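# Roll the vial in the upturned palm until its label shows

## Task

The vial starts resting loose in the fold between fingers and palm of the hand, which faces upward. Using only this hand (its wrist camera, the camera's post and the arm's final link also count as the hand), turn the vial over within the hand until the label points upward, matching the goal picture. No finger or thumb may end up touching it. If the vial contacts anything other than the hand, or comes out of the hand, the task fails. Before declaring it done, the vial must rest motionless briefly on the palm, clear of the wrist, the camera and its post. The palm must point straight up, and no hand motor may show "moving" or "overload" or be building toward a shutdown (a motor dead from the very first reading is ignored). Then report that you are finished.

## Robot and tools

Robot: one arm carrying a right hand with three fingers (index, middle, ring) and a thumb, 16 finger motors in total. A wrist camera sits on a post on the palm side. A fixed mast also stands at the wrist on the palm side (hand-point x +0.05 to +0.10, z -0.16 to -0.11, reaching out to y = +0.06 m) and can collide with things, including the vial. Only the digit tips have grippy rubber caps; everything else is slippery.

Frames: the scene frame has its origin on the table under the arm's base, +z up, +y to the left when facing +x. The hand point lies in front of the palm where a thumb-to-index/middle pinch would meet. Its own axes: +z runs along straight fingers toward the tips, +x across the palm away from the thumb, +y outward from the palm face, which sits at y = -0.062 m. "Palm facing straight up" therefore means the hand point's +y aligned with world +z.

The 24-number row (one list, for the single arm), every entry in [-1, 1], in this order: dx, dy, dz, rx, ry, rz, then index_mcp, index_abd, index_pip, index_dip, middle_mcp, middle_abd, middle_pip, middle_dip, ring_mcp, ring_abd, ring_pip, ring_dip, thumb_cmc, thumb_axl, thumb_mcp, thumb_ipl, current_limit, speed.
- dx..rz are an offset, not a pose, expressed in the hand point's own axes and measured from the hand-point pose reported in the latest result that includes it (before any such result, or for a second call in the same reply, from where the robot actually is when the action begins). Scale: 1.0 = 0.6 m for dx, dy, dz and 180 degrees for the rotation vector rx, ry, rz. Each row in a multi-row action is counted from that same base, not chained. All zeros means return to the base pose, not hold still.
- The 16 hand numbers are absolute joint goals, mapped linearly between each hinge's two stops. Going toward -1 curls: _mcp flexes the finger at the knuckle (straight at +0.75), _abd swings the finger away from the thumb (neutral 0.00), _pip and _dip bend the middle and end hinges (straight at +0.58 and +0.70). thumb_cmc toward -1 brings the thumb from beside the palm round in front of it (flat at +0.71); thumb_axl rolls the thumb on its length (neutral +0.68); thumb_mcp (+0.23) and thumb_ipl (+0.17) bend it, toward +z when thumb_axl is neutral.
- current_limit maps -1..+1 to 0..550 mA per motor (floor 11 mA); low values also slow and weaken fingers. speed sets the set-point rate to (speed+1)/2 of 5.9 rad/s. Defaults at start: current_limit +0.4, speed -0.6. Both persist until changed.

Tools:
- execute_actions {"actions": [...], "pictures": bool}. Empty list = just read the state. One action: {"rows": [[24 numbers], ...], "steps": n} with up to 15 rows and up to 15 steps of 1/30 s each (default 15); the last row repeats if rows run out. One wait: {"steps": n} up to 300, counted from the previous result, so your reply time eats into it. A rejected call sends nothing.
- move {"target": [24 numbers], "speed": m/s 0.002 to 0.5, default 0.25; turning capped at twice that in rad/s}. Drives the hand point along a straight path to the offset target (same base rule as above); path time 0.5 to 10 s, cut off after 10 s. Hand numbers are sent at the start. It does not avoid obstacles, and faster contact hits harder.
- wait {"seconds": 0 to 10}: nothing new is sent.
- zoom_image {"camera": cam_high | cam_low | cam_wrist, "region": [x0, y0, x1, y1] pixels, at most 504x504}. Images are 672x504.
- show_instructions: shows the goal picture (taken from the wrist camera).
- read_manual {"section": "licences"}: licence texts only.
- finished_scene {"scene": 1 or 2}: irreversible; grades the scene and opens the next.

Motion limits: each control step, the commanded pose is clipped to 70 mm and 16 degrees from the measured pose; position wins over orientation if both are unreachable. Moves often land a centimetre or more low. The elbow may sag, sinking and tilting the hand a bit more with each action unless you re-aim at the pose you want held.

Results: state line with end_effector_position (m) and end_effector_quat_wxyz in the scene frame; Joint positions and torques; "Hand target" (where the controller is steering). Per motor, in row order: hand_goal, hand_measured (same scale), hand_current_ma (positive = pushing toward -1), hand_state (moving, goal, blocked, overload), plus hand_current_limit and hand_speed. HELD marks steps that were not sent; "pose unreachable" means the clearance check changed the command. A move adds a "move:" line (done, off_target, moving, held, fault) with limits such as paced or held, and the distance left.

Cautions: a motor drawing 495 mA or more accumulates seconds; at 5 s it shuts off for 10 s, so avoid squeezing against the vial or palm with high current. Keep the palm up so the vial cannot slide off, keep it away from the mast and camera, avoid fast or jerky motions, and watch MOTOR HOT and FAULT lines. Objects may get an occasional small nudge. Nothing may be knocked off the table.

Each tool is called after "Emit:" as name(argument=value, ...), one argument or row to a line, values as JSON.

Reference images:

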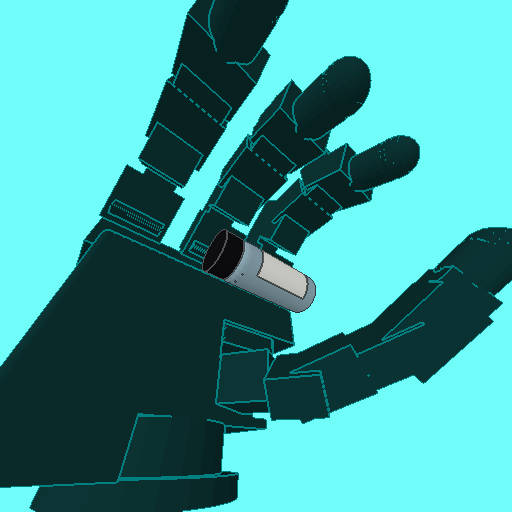

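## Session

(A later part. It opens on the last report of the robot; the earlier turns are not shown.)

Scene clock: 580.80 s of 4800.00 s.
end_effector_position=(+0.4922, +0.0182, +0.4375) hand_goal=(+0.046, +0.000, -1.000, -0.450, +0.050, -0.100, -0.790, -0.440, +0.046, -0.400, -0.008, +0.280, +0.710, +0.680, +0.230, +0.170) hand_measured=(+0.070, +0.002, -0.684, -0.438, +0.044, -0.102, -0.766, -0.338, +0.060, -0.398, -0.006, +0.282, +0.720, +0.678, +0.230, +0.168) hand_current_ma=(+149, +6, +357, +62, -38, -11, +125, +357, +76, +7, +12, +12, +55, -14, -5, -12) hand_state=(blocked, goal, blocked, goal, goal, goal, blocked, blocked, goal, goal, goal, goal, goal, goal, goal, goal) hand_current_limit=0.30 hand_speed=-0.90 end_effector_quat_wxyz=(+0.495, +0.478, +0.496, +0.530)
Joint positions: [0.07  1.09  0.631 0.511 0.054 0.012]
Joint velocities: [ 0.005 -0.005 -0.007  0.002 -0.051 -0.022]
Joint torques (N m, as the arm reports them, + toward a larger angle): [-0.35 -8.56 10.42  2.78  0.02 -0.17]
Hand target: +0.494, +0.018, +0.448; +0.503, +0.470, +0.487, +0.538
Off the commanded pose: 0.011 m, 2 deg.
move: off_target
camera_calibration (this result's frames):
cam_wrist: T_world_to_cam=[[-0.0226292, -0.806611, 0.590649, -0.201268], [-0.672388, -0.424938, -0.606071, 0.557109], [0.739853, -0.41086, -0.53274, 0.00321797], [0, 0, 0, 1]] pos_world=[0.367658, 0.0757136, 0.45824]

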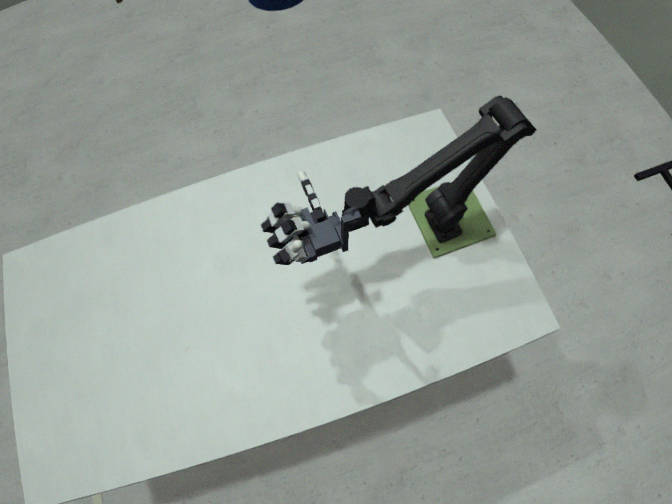

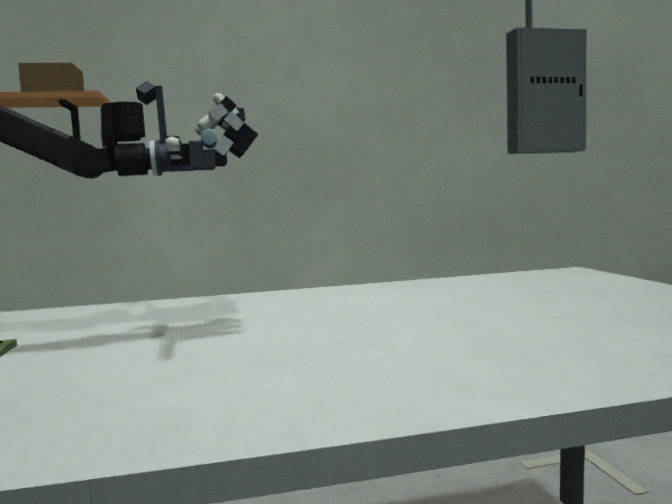

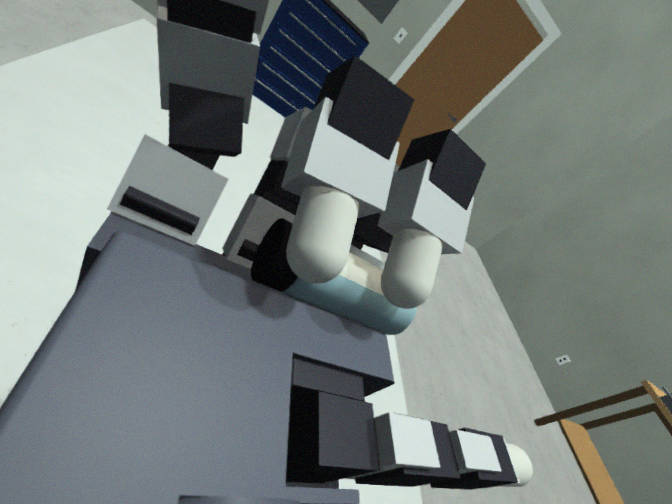

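Slipped; retry with starting dip −0.92.

Emit:
move(
  target=[0,0.018,0.004,-0.011,0,0,0.046,0,-0.25,-0.45,-0.05,-0.1,-0.45,-0.2,0.046,-0.4,-0.008,0.28,0.71,0.68,0.23,0.17,0.3,-0.3],
)

Emit:
move(
  target=[0,0.018,0.004,-0.011,0,0,0.046,0,-0.25,-0.93,-0.05,-0.1,-0.45,-0.2,0.046,-0.4,-0.008,0.28,0.71,0.68,0.23,0.17,0.3,-0.3],
)

Emit:
move(
  target=[0,0.018,0.004,-0.011,0,0,0.046,0,-1,-0.93,-0.05,-0.1,-0.45,-0.2,0.046,-0.4,-0.008,0.28,0.71,0.68,0.23,0.17,0.3,-0.5],
)

Emit:
move(
  target=[0,0.018,0.004,-0.011,0,0,0.046,0,-1,-0.6,-0.05,-0.1,-0.45,-0.2,0.046,-0.4,-0.008,0.28,0.71,0.68,0.23,0.17,0.3,-0.85],
)

Scene clock: 588.77 s of 4800.00 s.
end_effector_position=(+0.4922, +0.0182, +0.4375) hand_goal=(+0.046, +0.000, -0.250, -0.450, -0.050, -0.100, -0.450, -0.200, +0.046, -0.400, -0.008, +0.280, +0.710, +0.680, +0.230, +0.170) hand_measured=(+0.056, +0.002, -0.256, -0.448, -0.042, -0.102, -0.458, -0.204, +0.060, -0.398, -0.006, +0.282, +0.720, +0.678, +0.230, +0.168) hand_current_ma=(+64, +6, -26, +11, +47, -11, -36, -20, +76, +7, +12, +12, +55, -14, -5, -12) hand_state=(goal, goal, goal, goal, goal, goal, goal, goal, goal, goal, goal, goal, goal, goal, goal, goal) hand_current_limit=0.30 hand_speed=-0.30 end_effector_quat_wxyz=(+0.495, +0.478, +0.496, +0.530)
Joint positions: [0.07  1.09  0.631 0.511 0.054 0.012]
Joint velocities: [-0.015  0.005  0.007 -0.012 -0.066 -0.022]
Joint torques (N m, as the arm reports them, + toward a larger angle): [-0.1  -7.91 10.38  2.77  0.03 -0.18]
Hand target: +0.494, +0.018, +0.448; +0.503, +0.470, +0.487, +0.538
Off the commanded pose: 0.011 m, 2 deg.
After step 90, 4.27 s passed at rest.
move: off_target
camera_calibration (this result's frames):
cam_wrist: T_world_to_cam=[[-0.0226292, -0.806611, 0.590649, -0.201268], [-0.672388, -0.424938, -0.606071, 0.557109], [0.739853, -0.41086, -0.53274, 0.00321797], [0, 0, 0, 1]] pos_world=[0.367658, 0.0757136, 0.45824]

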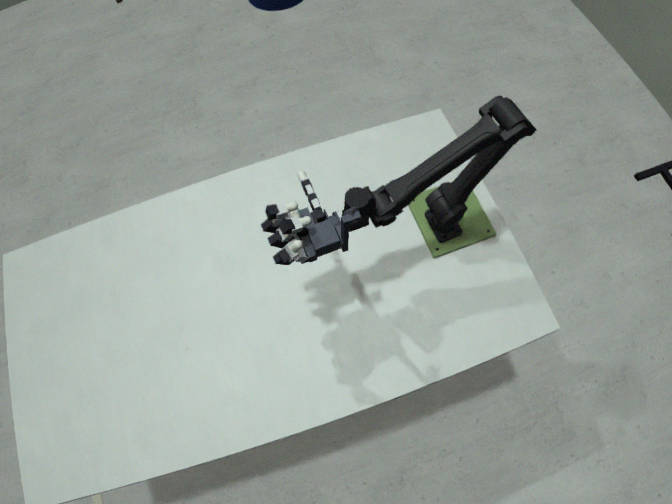

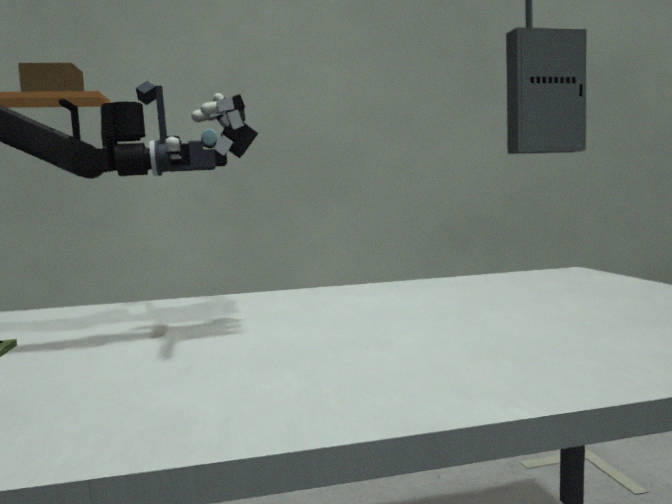

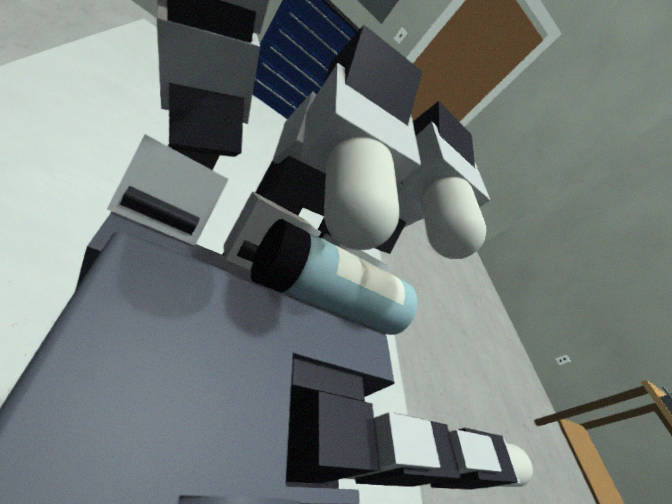

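Scene clock: 589.47 s of 4800.00 s.
end_effector_position=(+0.4922, +0.0182, +0.4375) hand_goal=(+0.046, +0.000, -0.250, -0.930, -0.050, -0.100, -0.450, -0.200, +0.046, -0.400, -0.008, +0.280, +0.710, +0.680, +0.230, +0.170) hand_measured=(+0.056, +0.002, -0.254, -0.928, -0.042, -0.102, -0.458, -0.204, +0.060, -0.398, -0.006, +0.282, +0.720, +0.678, +0.230, +0.168) hand_current_ma=(+64, +6, -25, +12, +47, -11, -36, -20, +76, +7, +12, +12, +55, -14, -5, -12) hand_state=(goal, goal, goal, goal, goal, goal, goal, goal, goal, goal, goal, goal, goal, goal, goal, goal) hand_current_limit=0.30 hand_speed=-0.30 end_effector_quat_wxyz=(+0.495, +0.478, +0.496, +0.530)
Joint positions: [0.07  1.09  0.631 0.511 0.054 0.012]
Joint velocities: [-0.005 -0.015  0.002 -0.002 -0.037 -0.037]
Joint torques (N m, as the arm reports them, + toward a larger angle): [ 0.22 -7.93 10.31  2.7   0.04 -0.19]
Hand target: +0.494, +0.018, +0.448; +0.503, +0.470, +0.487, +0.538
Off the commanded pose: 0.011 m, 2 deg.
move: off_target
camera_calibration (this result's frames):
cam_wrist: T_world_to_cam=[[-0.0226292, -0.806611, 0.590649, -0.201268], [-0.672388, -0.424938, -0.606071, 0.557109], [0.739853, -0.41086, -0.53274, 0.00321797], [0, 0, 0, 1]] pos_world=[0.367658, 0.0757136, 0.45824]

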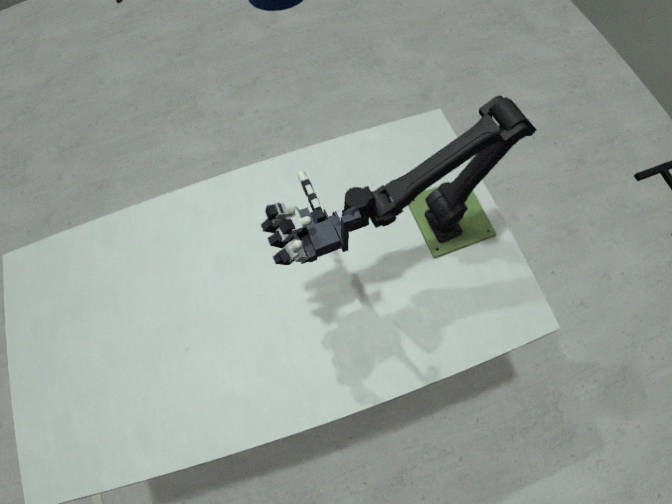

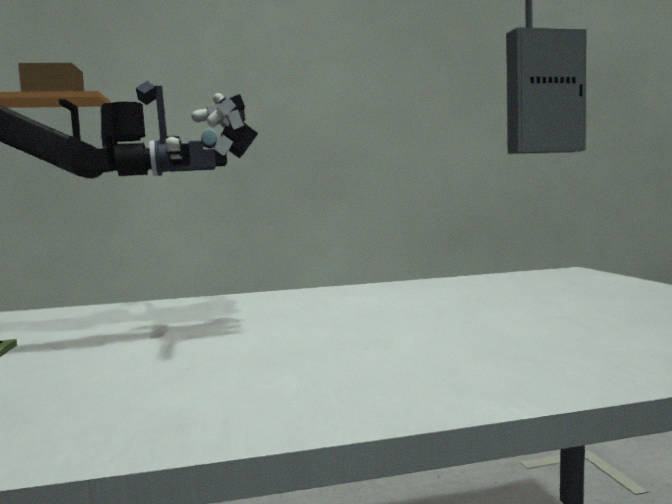

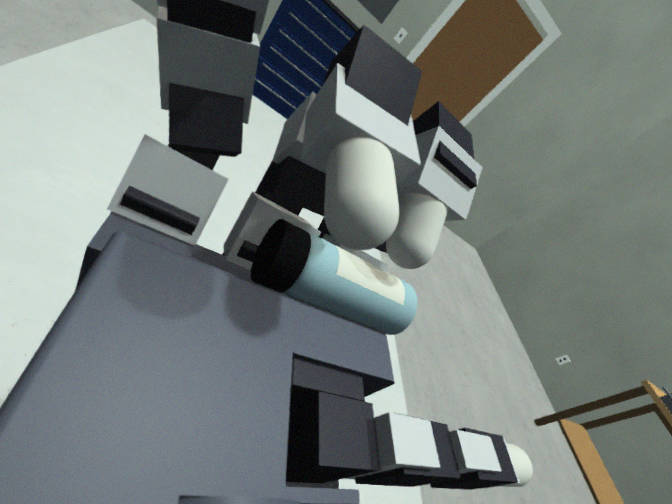

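Scene clock: 590.17 s of 4800.00 s.
end_effector_position=(+0.4922, +0.0182, +0.4375) hand_goal=(+0.046, +0.000, -1.000, -0.930, -0.050, -0.100, -0.450, -0.200, +0.046, -0.400, -0.008, +0.280, +0.710, +0.680, +0.230, +0.170) hand_measured=(+0.062, +0.002, -0.410, -0.918, -0.042, -0.102, -0.458, -0.204, +0.060, -0.398, -0.006, +0.282, +0.720, +0.678, +0.230, +0.168) hand_current_ma=(+96, +6, +357, +60, +47, -11, -36, -20, +76, +7, +12, +12, +55, -14, -5, -12) hand_state=(goal, goal, blocked, goal, goal, goal, goal, goal, goal, goal, goal, goal, goal, goal, goal, goal) hand_current_limit=0.30 hand_speed=-0.50 end_effector_quat_wxyz=(+0.495, +0.478, +0.496, +0.530)
Joint positions: [0.07  1.09  0.631 0.511 0.054 0.012]
Joint velocities: [-0.015 -0.005  0.002 -0.017  0.022 -0.037]
Joint torques (N m, as the arm reports them, + toward a larger angle): [ 0.23 -8.46 10.36  2.95  0.03 -0.18]
Hand target: +0.494, +0.018, +0.448; +0.503, +0.470, +0.487, +0.538
Off the commanded pose: 0.011 m, 2 deg.
move: off_target
camera_calibration (this result's frames):
cam_wrist: T_world_to_cam=[[-0.0226292, -0.806611, 0.590649, -0.201268], [-0.672388, -0.424938, -0.606071, 0.557109], [0.739853, -0.41086, -0.53274, 0.00321797], [0, 0, 0, 1]] pos_world=[0.367658, 0.0757136, 0.45824]

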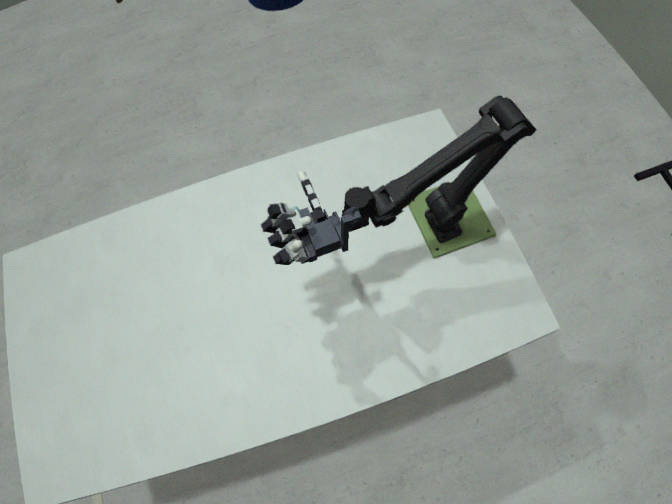

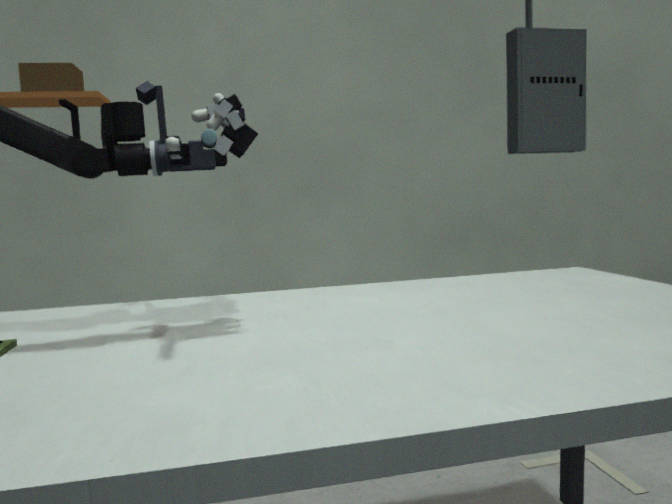

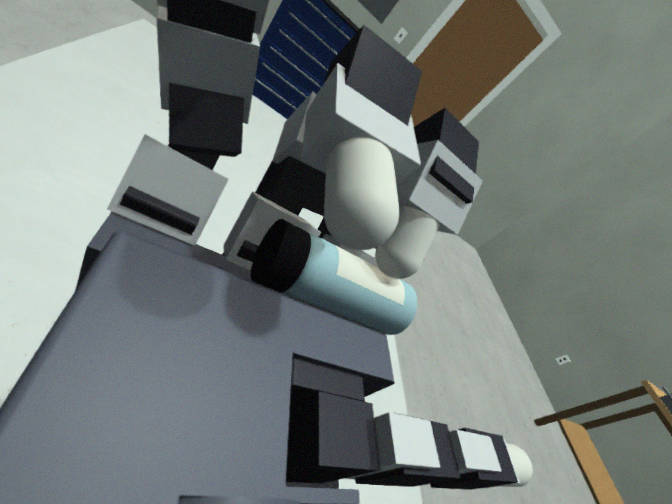

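Scene clock: 591.33 s of 4800.00 s.
end_effector_position=(+0.4922, +0.0182, +0.4375) hand_goal=(+0.046, +0.000, -1.000, -0.600, -0.050, -0.100, -0.450, -0.200, +0.046, -0.400, -0.008, +0.280, +0.710, +0.680, +0.230, +0.170) hand_measured=(+0.078, +0.002, -0.520, -0.590, -0.042, -0.102, -0.458, -0.204, +0.060, -0.398, -0.006, +0.282, +0.720, +0.678, +0.230, +0.168) hand_current_ma=(+196, +5, +357, +47, +47, -11, -36, -20, +76, +7, +12, +12, +55, -14, -5, -12) hand_state=(blocked, goal, blocked, goal, goal, goal, goal, goal, goal, goal, goal, goal, goal, goal, goal, goal) hand_current_limit=0.30 hand_speed=-0.85 end_effector_quat_wxyz=(+0.495, +0.478, +0.496, +0.530)
Joint positions: [0.07  1.09  0.631 0.511 0.054 0.012]
Joint velocities: [-0.005  0.005 -0.017 -0.007 -0.066  0.007]
Joint torques (N m, as the arm reports them, + toward a larger angle): [ 0.11 -8.63 10.28  2.79  0.05 -0.15]
Hand target: +0.494, +0.018, +0.448; +0.503, +0.470, +0.487, +0.538
Off the commanded pose: 0.011 m, 2 deg.
move: off_target
camera_calibration (this result's frames):
cam_wrist: T_world_to_cam=[[-0.0226292, -0.806611, 0.590649, -0.201268], [-0.672388, -0.424938, -0.606071, 0.557109], [0.739853, -0.41086, -0.53274, 0.00321797], [0, 0, 0, 1]] pos_world=[0.367658, 0.0757136, 0.45824]

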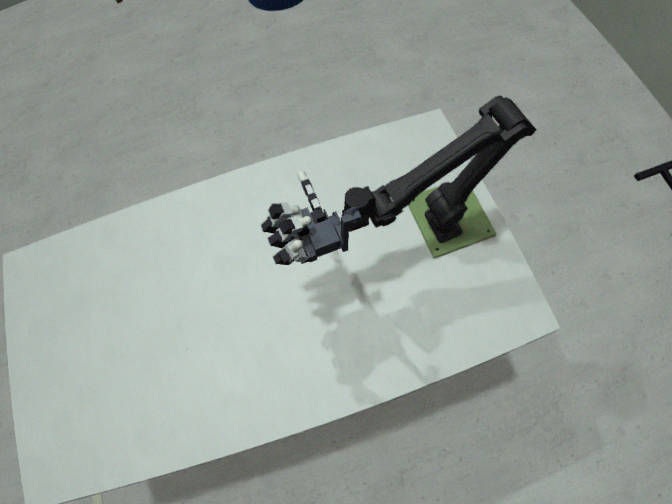

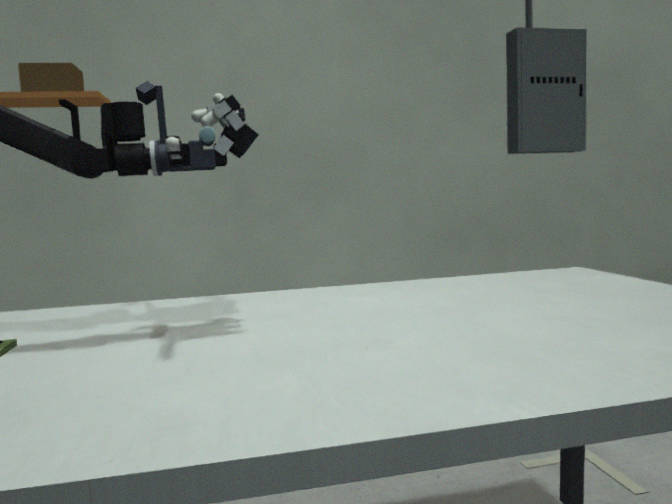

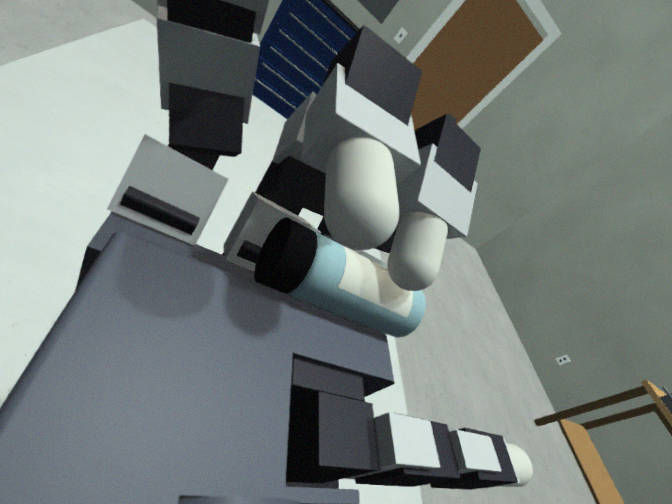

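Emit:
move(
  target=[0,0.018,0.004,-0.011,0,0,0.046,0,-1,-0.6,-0.05,-0.1,-0.75,-0.2,0.046,-0.4,-0.008,0.28,0.71,0.68,0.23,0.17,0.3,-0.75],
)

Emit:
move(
  target=[0,0.018,0.004,-0.011,0,0,0.046,0,-1,-0.6,0.05,-0.1,-0.79,-0.44,0.046,-0.4,-0.008,0.28,0.71,0.68,0.23,0.17,0.3,-0.9],
)

Emit:
move(
  target=[0,0.018,0.004,-0.011,0,0,-0.03,0,-0.45,-0.2,0.05,-0.1,-0.79,-0.44,0.046,-0.4,-0.008,0.28,0.71,0.68,0.23,0.17,0.3,-0.3],
)

Scene clock: 602.63 s of 4800.00 s.
end_effector_position=(+0.4922, +0.0182, +0.4375) hand_goal=(+0.046, +0.000, -1.000, -0.600, -0.050, -0.100, -0.750, -0.200, +0.046, -0.400, -0.008, +0.280, +0.710, +0.680, +0.230, +0.170) hand_measured=(+0.078, +0.002, -0.520, -0.590, -0.042, -0.102, -0.750, -0.204, +0.060, -0.398, -0.006, +0.282, +0.720, +0.678, +0.230, +0.168) hand_current_ma=(+196, +5, +357, +47, +46, -11, +0, -20, +76, +7, +12, +12, +55, -14, -5, -12) hand_state=(blocked, goal, blocked, goal, goal, goal, goal, goal, goal, goal, goal, goal, goal, goal, goal, goal) hand_current_limit=0.30 hand_speed=-0.75 end_effector_quat_wxyz=(+0.495, +0.478, +0.496, +0.530)
Joint positions: [0.07  1.09  0.631 0.511 0.054 0.012]
Joint velocities: [-0.015  0.005 -0.022 -0.007  0.051 -0.037]
Joint torques (N m, as the arm reports them, + toward a larger angle): [ 0.3  -8.21 10.33  2.61  0.02 -0.2 ]
Hand target: +0.494, +0.018, +0.448; +0.503, +0.470, +0.487, +0.538
Off the commanded pose: 0.011 m, 2 deg.
After step 90, 7.53 s passed at rest.
move: off_target
camera_calibration (this result's frames):
cam_wrist: T_world_to_cam=[[-0.0226292, -0.806611, 0.590649, -0.201268], [-0.672388, -0.424938, -0.606071, 0.557109], [0.739853, -0.41086, -0.53274, 0.00321797], [0, 0, 0, 1]] pos_world=[0.367658, 0.0757136, 0.45824]

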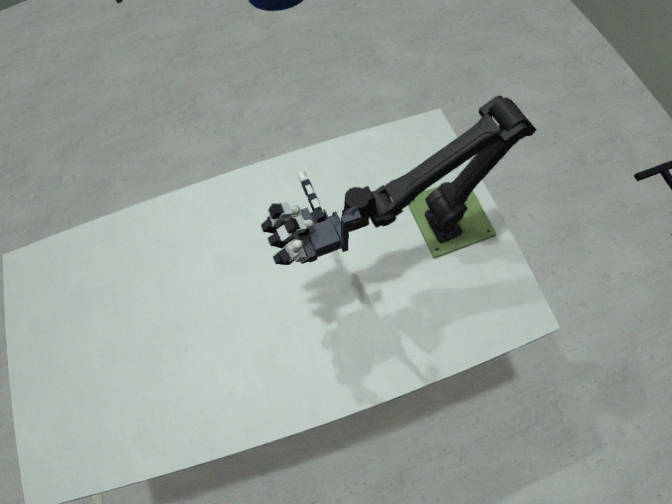

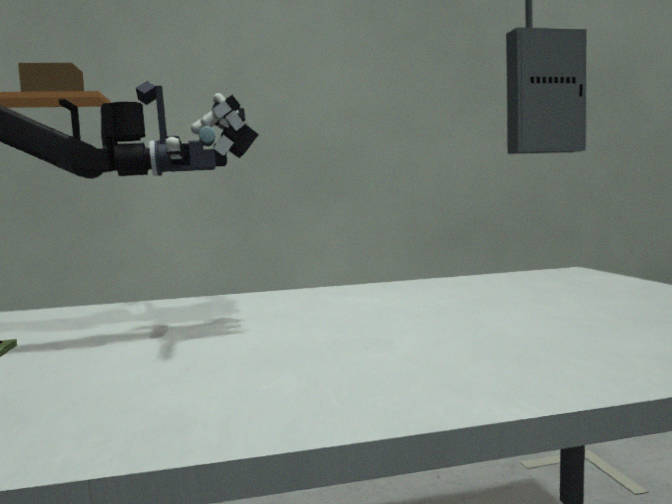

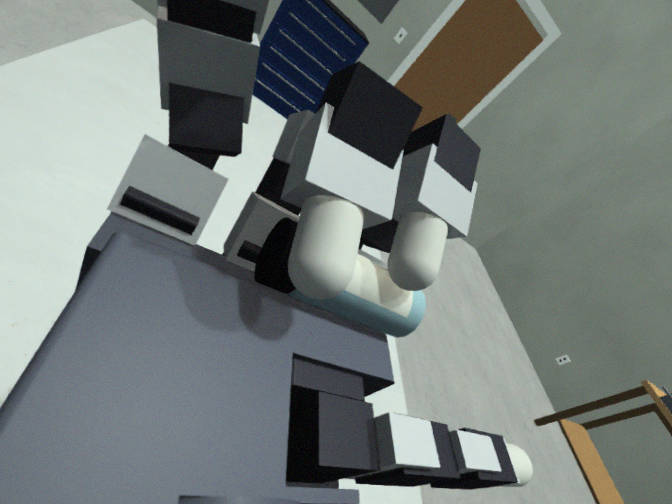

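Scene clock: 603.73 s of 4800.00 s.
end_effector_position=(+0.4922, +0.0182, +0.4375) hand_goal=(+0.046, +0.000, -1.000, -0.600, +0.050, -0.100, -0.790, -0.440, +0.046, -0.400, -0.008, +0.280, +0.710, +0.680, +0.230, +0.170) hand_measured=(+0.076, +0.000, -0.578, -0.590, +0.048, -0.108, -0.762, -0.346, +0.060, -0.398, -0.006, +0.282, +0.720, +0.678, +0.230, +0.168) hand_current_ma=(+186, -2, +357, +46, -12, -37, +142, +357, +76, +7, +12, +12, +55, -14, -5, -12) hand_state=(blocked, goal, blocked, goal, goal, goal, blocked, blocked, goal, goal, goal, goal, goal, goal, goal, goal) hand_current_limit=0.30 hand_speed=-0.90 end_effector_quat_wxyz=(+0.495, +0.478, +0.496, +0.530)
Joint positions: [0.07  1.09  0.631 0.511 0.054 0.012]
Joint velocities: [-0.015 -0.005  0.002 -0.012 -0.066 -0.022]
Joint torques (N m, as the arm reports them, + toward a larger angle): [ 0.27 -8.47 10.29  2.87  0.02 -0.17]
Hand target: +0.494, +0.018, +0.448; +0.503, +0.470, +0.487, +0.538
Off the commanded pose: 0.011 m, 2 deg.
move: off_target
camera_calibration (this result's frames):
cam_wrist: T_world_to_cam=[[-0.0226292, -0.806611, 0.590649, -0.201268], [-0.672388, -0.424938, -0.606071, 0.557109], [0.739853, -0.41086, -0.53274, 0.00321797], [0, 0, 0, 1]] pos_world=[0.367658, 0.0757136, 0.45824]

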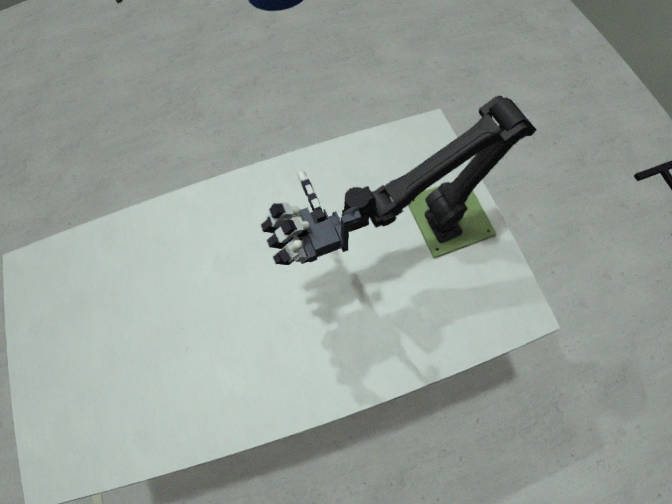

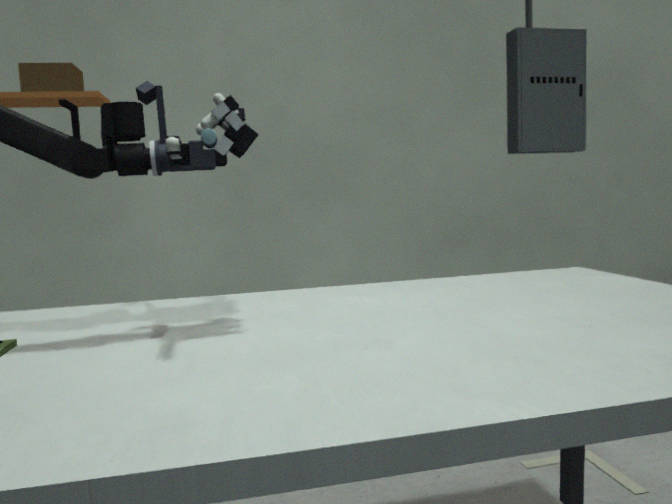

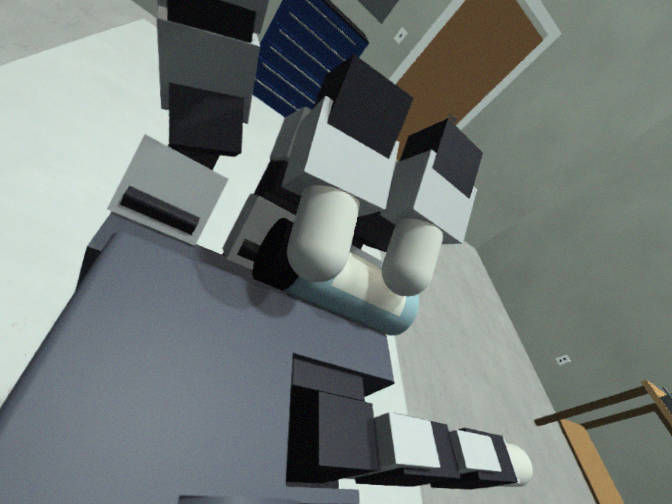

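Scene clock: 604.43 s of 4800.00 s.
end_effector_position=(+0.4922, +0.0182, +0.4375) hand_goal=(-0.030, +0.000, -0.450, -0.200, +0.050, -0.100, -0.790, -0.440, +0.046, -0.400, -0.008, +0.280, +0.710, +0.680, +0.230, +0.170) hand_measured=(-0.022, +0.000, -0.456, -0.204, +0.054, -0.108, -0.750, -0.366, +0.060, -0.398, -0.006, +0.282, +0.720, +0.678, +0.230, +0.168) hand_current_ma=(+55, -2, -34, -21, +20, -37, +206, +357, +76, +7, +12, +12, +55, -14, -5, -12) hand_state=(goal, goal, goal, goal, goal, goal, blocked, blocked, goal, goal, goal, goal, goal, goal, goal, goal) hand_current_limit=0.30 hand_speed=-0.30 end_effector_quat_wxyz=(+0.495, +0.478, +0.496, +0.530)
Joint positions: [0.07  1.09  0.631 0.511 0.054 0.012]
Joint velocities: [-0.005 -0.005 -0.007 -0.002 -0.051  0.007]
Joint torques (N m, as the arm reports them, + toward a larger angle): [ 0.01 -8.49 10.25  2.75  0.02 -0.2 ]
Hand target: +0.494, +0.018, +0.448; +0.503, +0.470, +0.487, +0.538
Off the commanded pose: 0.011 m, 2 deg.
move: off_target
camera_calibration (this result's frames):
cam_wrist: T_world_to_cam=[[-0.0226292, -0.806611, 0.590649, -0.201268], [-0.672388, -0.424938, -0.606071, 0.557109], [0.739853, -0.41086, -0.53274, 0.00321797], [0, 0, 0, 1]] pos_world=[0.367658, 0.0757136, 0.45824]

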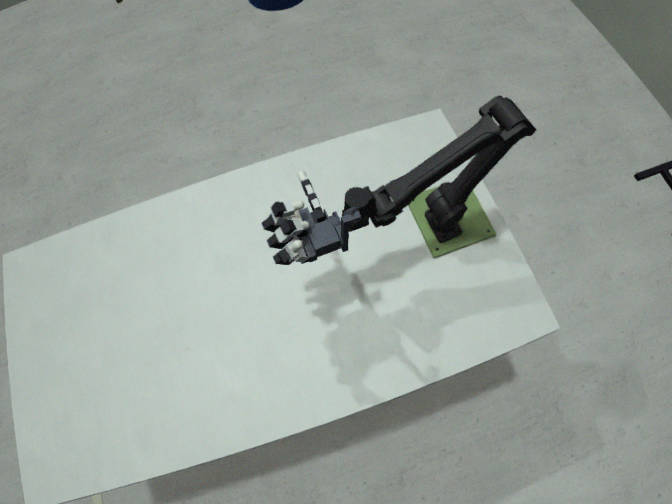

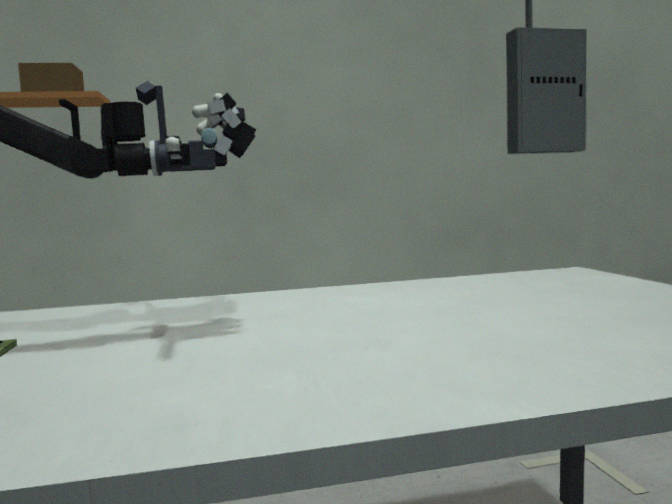

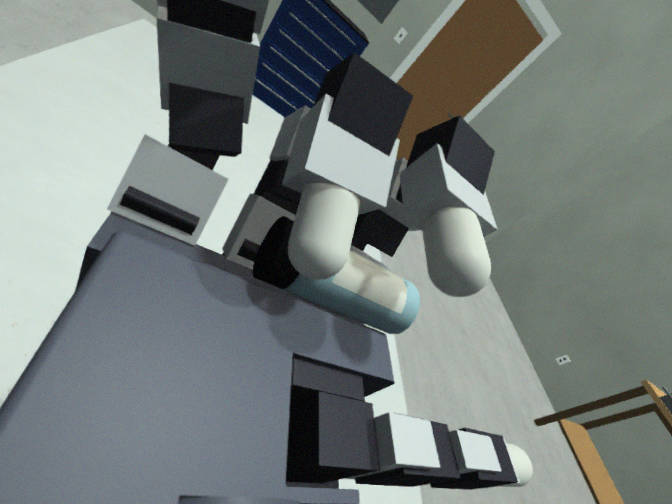

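Emit:
move(
  target=[0,0.018,0.004,-0.011,0,0,0.05,0,-0.2,0,0.05,-0.1,-0.2,0,0.046,-0.2,-0.008,0.28,0.71,0.68,0.23,0.17,0.3,-0.4],
)

Emit:
move(
  target=[0,0.018,0.004,-0.011,0,0,0.6,0,0,0.28,0.6,0,0,0.28,0.6,0,0,0.28,0.71,0.68,0.23,0.17,0.3,-0.7],
)

Emit:
wait(
  seconds=1,
)

Scene clock: 609.70 s of 4800.00 s.
end_effector_position=(+0.4922, +0.0182, +0.4375) hand_goal=(+0.050, +0.000, -0.200, +0.000, +0.050, -0.100, -0.200, +0.000, +0.046, -0.200, -0.008, +0.280, +0.710, +0.680, +0.230, +0.170) hand_measured=(+0.052, +0.000, -0.204, -0.004, +0.054, -0.104, -0.204, -0.004, +0.060, -0.204, -0.006, +0.282, +0.720, +0.678, +0.230, +0.168) hand_current_ma=(+16, -2, -24, -20, +20, -16, -25, -20, +76, -21, +12, +12, +55, -14, -5, -12) hand_state=(goal, goal, goal, goal, goal, goal, goal, goal, goal, goal, goal, goal, goal, goal, goal, goal) hand_current_limit=0.30 hand_speed=-0.40 end_effector_quat_wxyz=(+0.495, +0.478, +0.496, +0.530)
Joint positions: [0.07  1.09  0.631 0.511 0.054 0.012]
Joint velocities: [ 0.024 -0.005  0.002 -0.017  0.051 -0.007]
Joint torques (N m, as the arm reports them, + toward a larger angle): [ 0.45 -8.54 10.45  2.76  0.03 -0.2 ]
Hand target: +0.494, +0.018, +0.448; +0.503, +0.470, +0.487, +0.538
Off the commanded pose: 0.011 m, 2 deg.
After step 90, 1.50 s passed at rest.
move: off_target
camera_calibration (this result's frames):
cam_wrist: T_world_to_cam=[[-0.0226292, -0.806611, 0.590649, -0.201268], [-0.672388, -0.424938, -0.606071, 0.557109], [0.739853, -0.41086, -0.53274, 0.00321797], [0, 0, 0, 1]] pos_world=[0.367658, 0.0757136, 0.45824]

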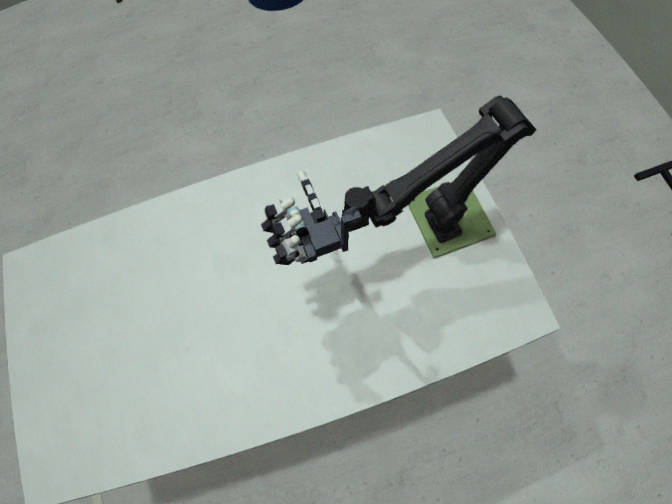

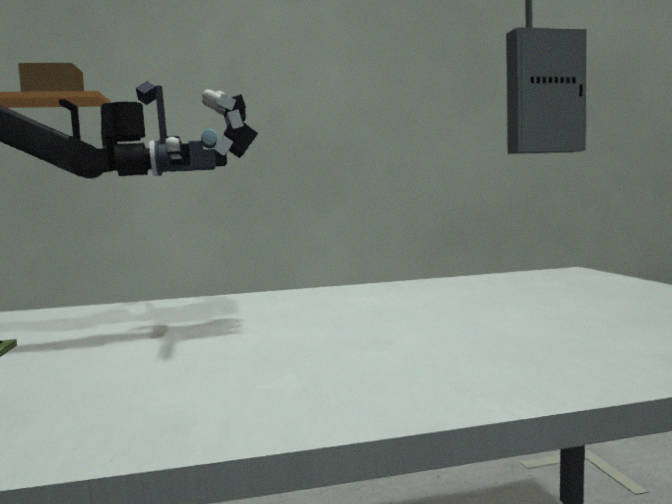

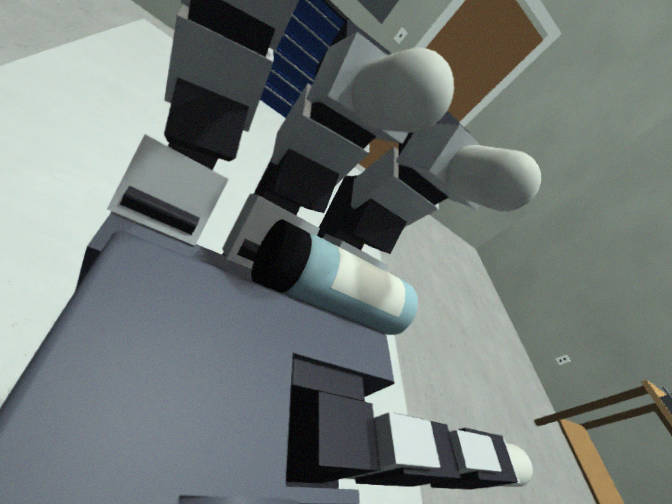

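Scene clock: 610.77 s of 4800.00 s.
end_effector_position=(+0.4922, +0.0182, +0.4375) hand_goal=(+0.600, +0.000, +0.000, +0.280, +0.600, +0.000, +0.000, +0.280, +0.600, +0.000, +0.000, +0.280, +0.710, +0.680, +0.230, +0.170) hand_measured=(+0.608, +0.000, +0.000, +0.278, +0.608, -0.002, +0.000, +0.278, +0.610, -0.002, +0.000, +0.282, +0.720, +0.678, +0.230, +0.168) hand_current_ma=(+46, -2, -3, -14, +46, -14, -3, -13, +51, -14, -3, +12, +55, -14, -5, -12) hand_state=(goal, goal, goal, goal, goal, goal, goal, goal, goal, goal, goal, goal, goal, goal, goal, goal) hand_current_limit=0.30 hand_speed=-0.70 end_effector_quat_wxyz=(+0.495, +0.478, +0.496, +0.530)
Joint positions: [0.07  1.09  0.631 0.511 0.054 0.012]
Joint velocities: [-0.015 -0.015 -0.002 -0.012  0.007  0.022]
Joint torques (N m, as the arm reports them, + toward a larger angle): [ 0.35 -8.35 10.28  2.9   0.03 -0.21]
Hand target: +0.494, +0.018, +0.448; +0.503, +0.470, +0.487, +0.538
Off the commanded pose: 0.011 m, 2 deg.
move: off_target
camera_calibration (this result's frames):
cam_wrist: T_world_to_cam=[[-0.0226292, -0.806611, 0.590649, -0.201268], [-0.672388, -0.424938, -0.606071, 0.557109], [0.739853, -0.41086, -0.53274, 0.00321797], [0, 0, 0, 1]] pos_world=[0.367658, 0.0757136, 0.45824]

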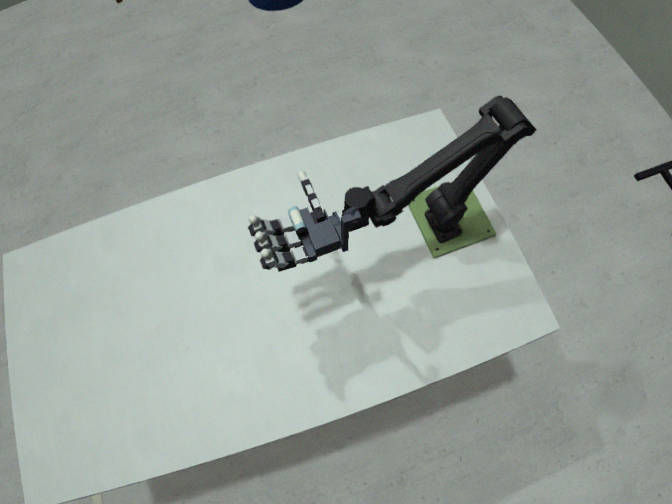

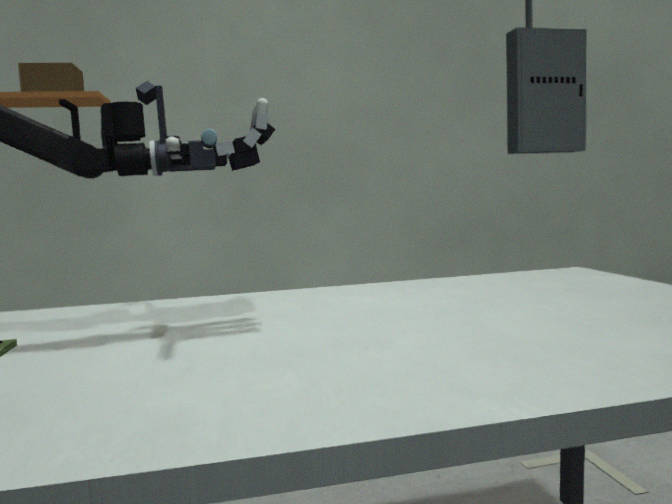

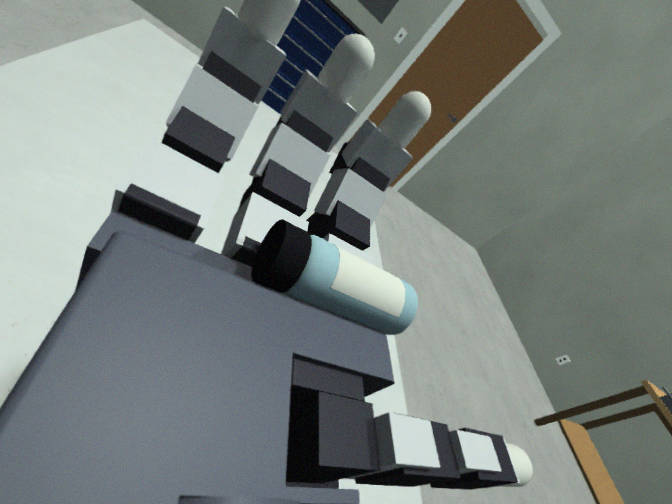

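Scene clock: 611.77 s of 4800.00 s.
end_effector_position=(+0.4922, +0.0182, +0.4375) hand_goal=(+0.600, +0.000, +0.000, +0.280, +0.600, +0.000, +0.000, +0.280, +0.600, +0.000, +0.000, +0.280, +0.710, +0.680, +0.230, +0.170) hand_measured=(+0.608, +0.000, +0.000, +0.278, +0.608, -0.002, +0.000, +0.278, +0.610, -0.002, +0.000, +0.282, +0.720, +0.678, +0.230, +0.168) hand_current_ma=(+46, -2, -3, -14, +46, -14, -3, -13, +51, -14, -3, +12, +55, -14, -5, -12) hand_state=(goal, goal, goal, goal, goal, goal, goal, goal, goal, goal, goal, goal, goal, goal, goal, goal) hand_current_limit=0.30 hand_speed=-0.70 end_effector_quat_wxyz=(+0.495, +0.478, +0.496, +0.530)
Joint positions: [0.07  1.09  0.631 0.511 0.054 0.012]
Joint velocities: [-0.024 -0.015  0.002  0.002  0.022 -0.051]
Joint torques (N m, as the arm reports them, + toward a larger angle): [ 0.41 -8.63 10.46  2.9   0.   -0.22]
Hand target: +0.494, +0.018, +0.448; +0.503, +0.470, +0.487, +0.538
Off the commanded pose: 0.011 m, 2 deg.
Steps of this call (steps 1 to 30: nothing new was sent). Readings (end_effector_position | what the end effector reports):
1: (+0.4922, +0.0182, +0.4375) | hand_goal=(+0.600, +0.000, +0.000, +0.280, +0.600, +0.000, +0.000, +0.280, +0.600, +0.000, +0.000, +0.280, +0.710, +0.680, +0.230, +0.170) hand_measured=(+0.608, +0.000, +0.000, +0.278, +0.608, -0.002, +0.000, +0.278, +0.610, -0.002, +0.000, +0.282, +0.720, +0.678, +0.230, +0.168) hand_current_ma=(+46, -2, -3, -14, +46, -14, -3, -13, +51, -14, -3, +12, +55, -14, -5, -12) hand_state=(goal, goal, goal, goal, goal, goal, goal, goal, goal, goal, goal, goal, goal, goal, goal, goal) hand_current_limit=0.30 hand_speed=-0.70
2: (+0.4922, +0.0182, +0.4375) | hand_goal=(+0.600, +0.000, +0.000, +0.280, +0.600, +0.000, +0.000, +0.280, +0.600, +0.000, +0.000, +0.280, +0.710, +0.680, +0.230, +0.170) hand_measured=(+0.608, +0.000, +0.000, +0.278, +0.608, -0.002, +0.000, +0.278, +0.610, -0.002, +0.000, +0.282, +0.720, +0.678, +0.230, +0.168) hand_current_ma=(+46, -2, -3, -14, +46, -14, -3, -13, +51, -14, -3, +12, +55, -14, -5, -12) hand_state=(goal, goal, goal, goal, goal, goal, goal, goal, goal, goal, goal, goal, goal, goal, goal, goal) hand_current_limit=0.30 hand_speed=-0.70
4: (+0.4922, +0.0182, +0.4375) | hand_goal=(+0.600, +0.000, +0.000, +0.280, +0.600, +0.000, +0.000, +0.280, +0.600, +0.000, +0.000, +0.280, +0.710, +0.680, +0.230, +0.170) hand_measured=(+0.608, +0.000, +0.000, +0.278, +0.608, -0.002, +0.000, +0.278, +0.610, -0.002, +0.000, +0.282, +0.720, +0.678, +0.230, +0.168) hand_current_ma=(+46, -2, -3, -14, +46, -14, -3, -13, +51, -14, -3, +12, +55, -14, -5, -12) hand_state=(goal, goal, goal, goal, goal, goal, goal, goal, goal, goal, goal, goal, goal, goal, goal, goal) hand_current_limit=0.30 hand_speed=-0.70
8: (+0.4922, +0.0182, +0.4375) | hand_goal=(+0.600, +0.000, +0.000, +0.280, +0.600, +0.000, +0.000, +0.280, +0.600, +0.000, +0.000, +0.280, +0.710, +0.680, +0.230, +0.170) hand_measured=(+0.608, +0.000, +0.000, +0.278, +0.608, -0.002, +0.000, +0.278, +0.610, -0.002, +0.000, +0.282, +0.720, +0.678, +0.230, +0.168) hand_current_ma=(+46, -2, -3, -14, +46, -14, -3, -13, +51, -14, -3, +12, +55, -14, -5, -12) hand_state=(goal, goal, goal, goal, goal, goal, goal, goal, goal, goal, goal, goal, goal, goal, goal, goal) hand_current_limit=0.30 hand_speed=-0.70
30: the state above
camera_calibration (this result's frames):
cam_wrist: T_world_to_cam=[[-0.0226292, -0.806611, 0.590649, -0.201268], [-0.672388, -0.424938, -0.606071, 0.557109], [0.739853, -0.41086, -0.53274, 0.00321797], [0, 0, 0, 1]] pos_world=[0.367658, 0.0757136, 0.45824]

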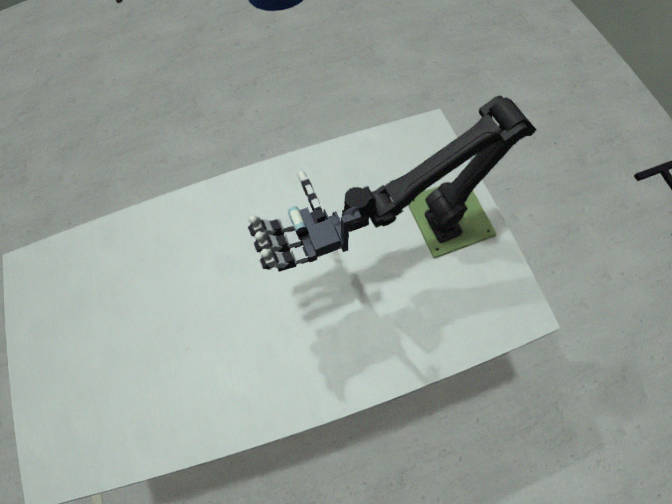

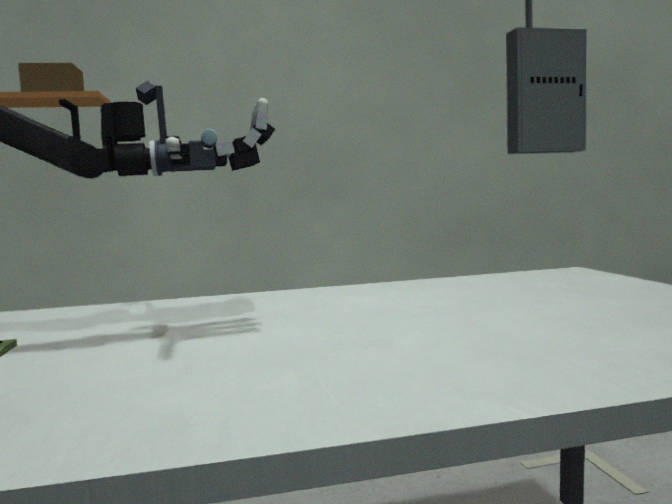

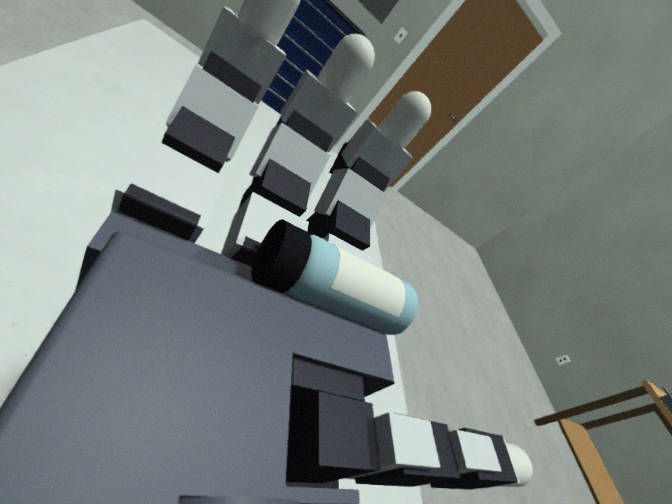

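Emit:
zoom_image(
  camera="cam_low",
  region=[180,110,260,180],
)

Emit:
zoom_image(
  camera="cam_high",
  region=[260,180,340,260],
)

Region (180, 110, 260, 180) of cam_low's 672x504 image, scaled by 6.300, with more detail than that image has; it fills the top 441 rows of this view, and the rest is white.

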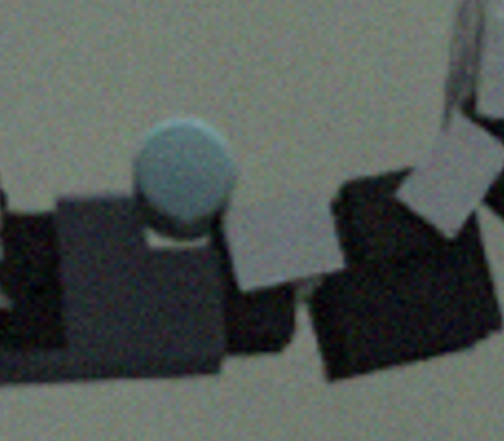

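Region (260, 180, 340, 260) of cam_high's 672x504 image, scaled by 6.300, with more detail than that image has.

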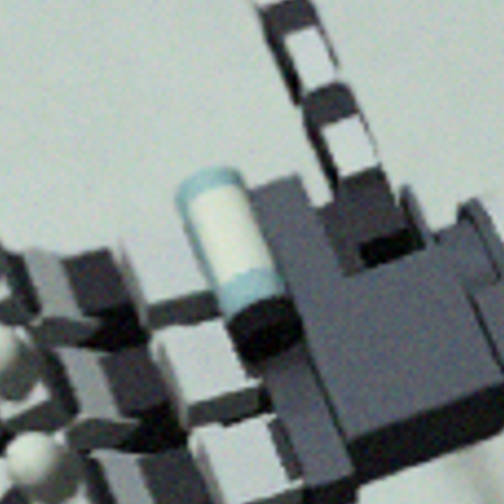

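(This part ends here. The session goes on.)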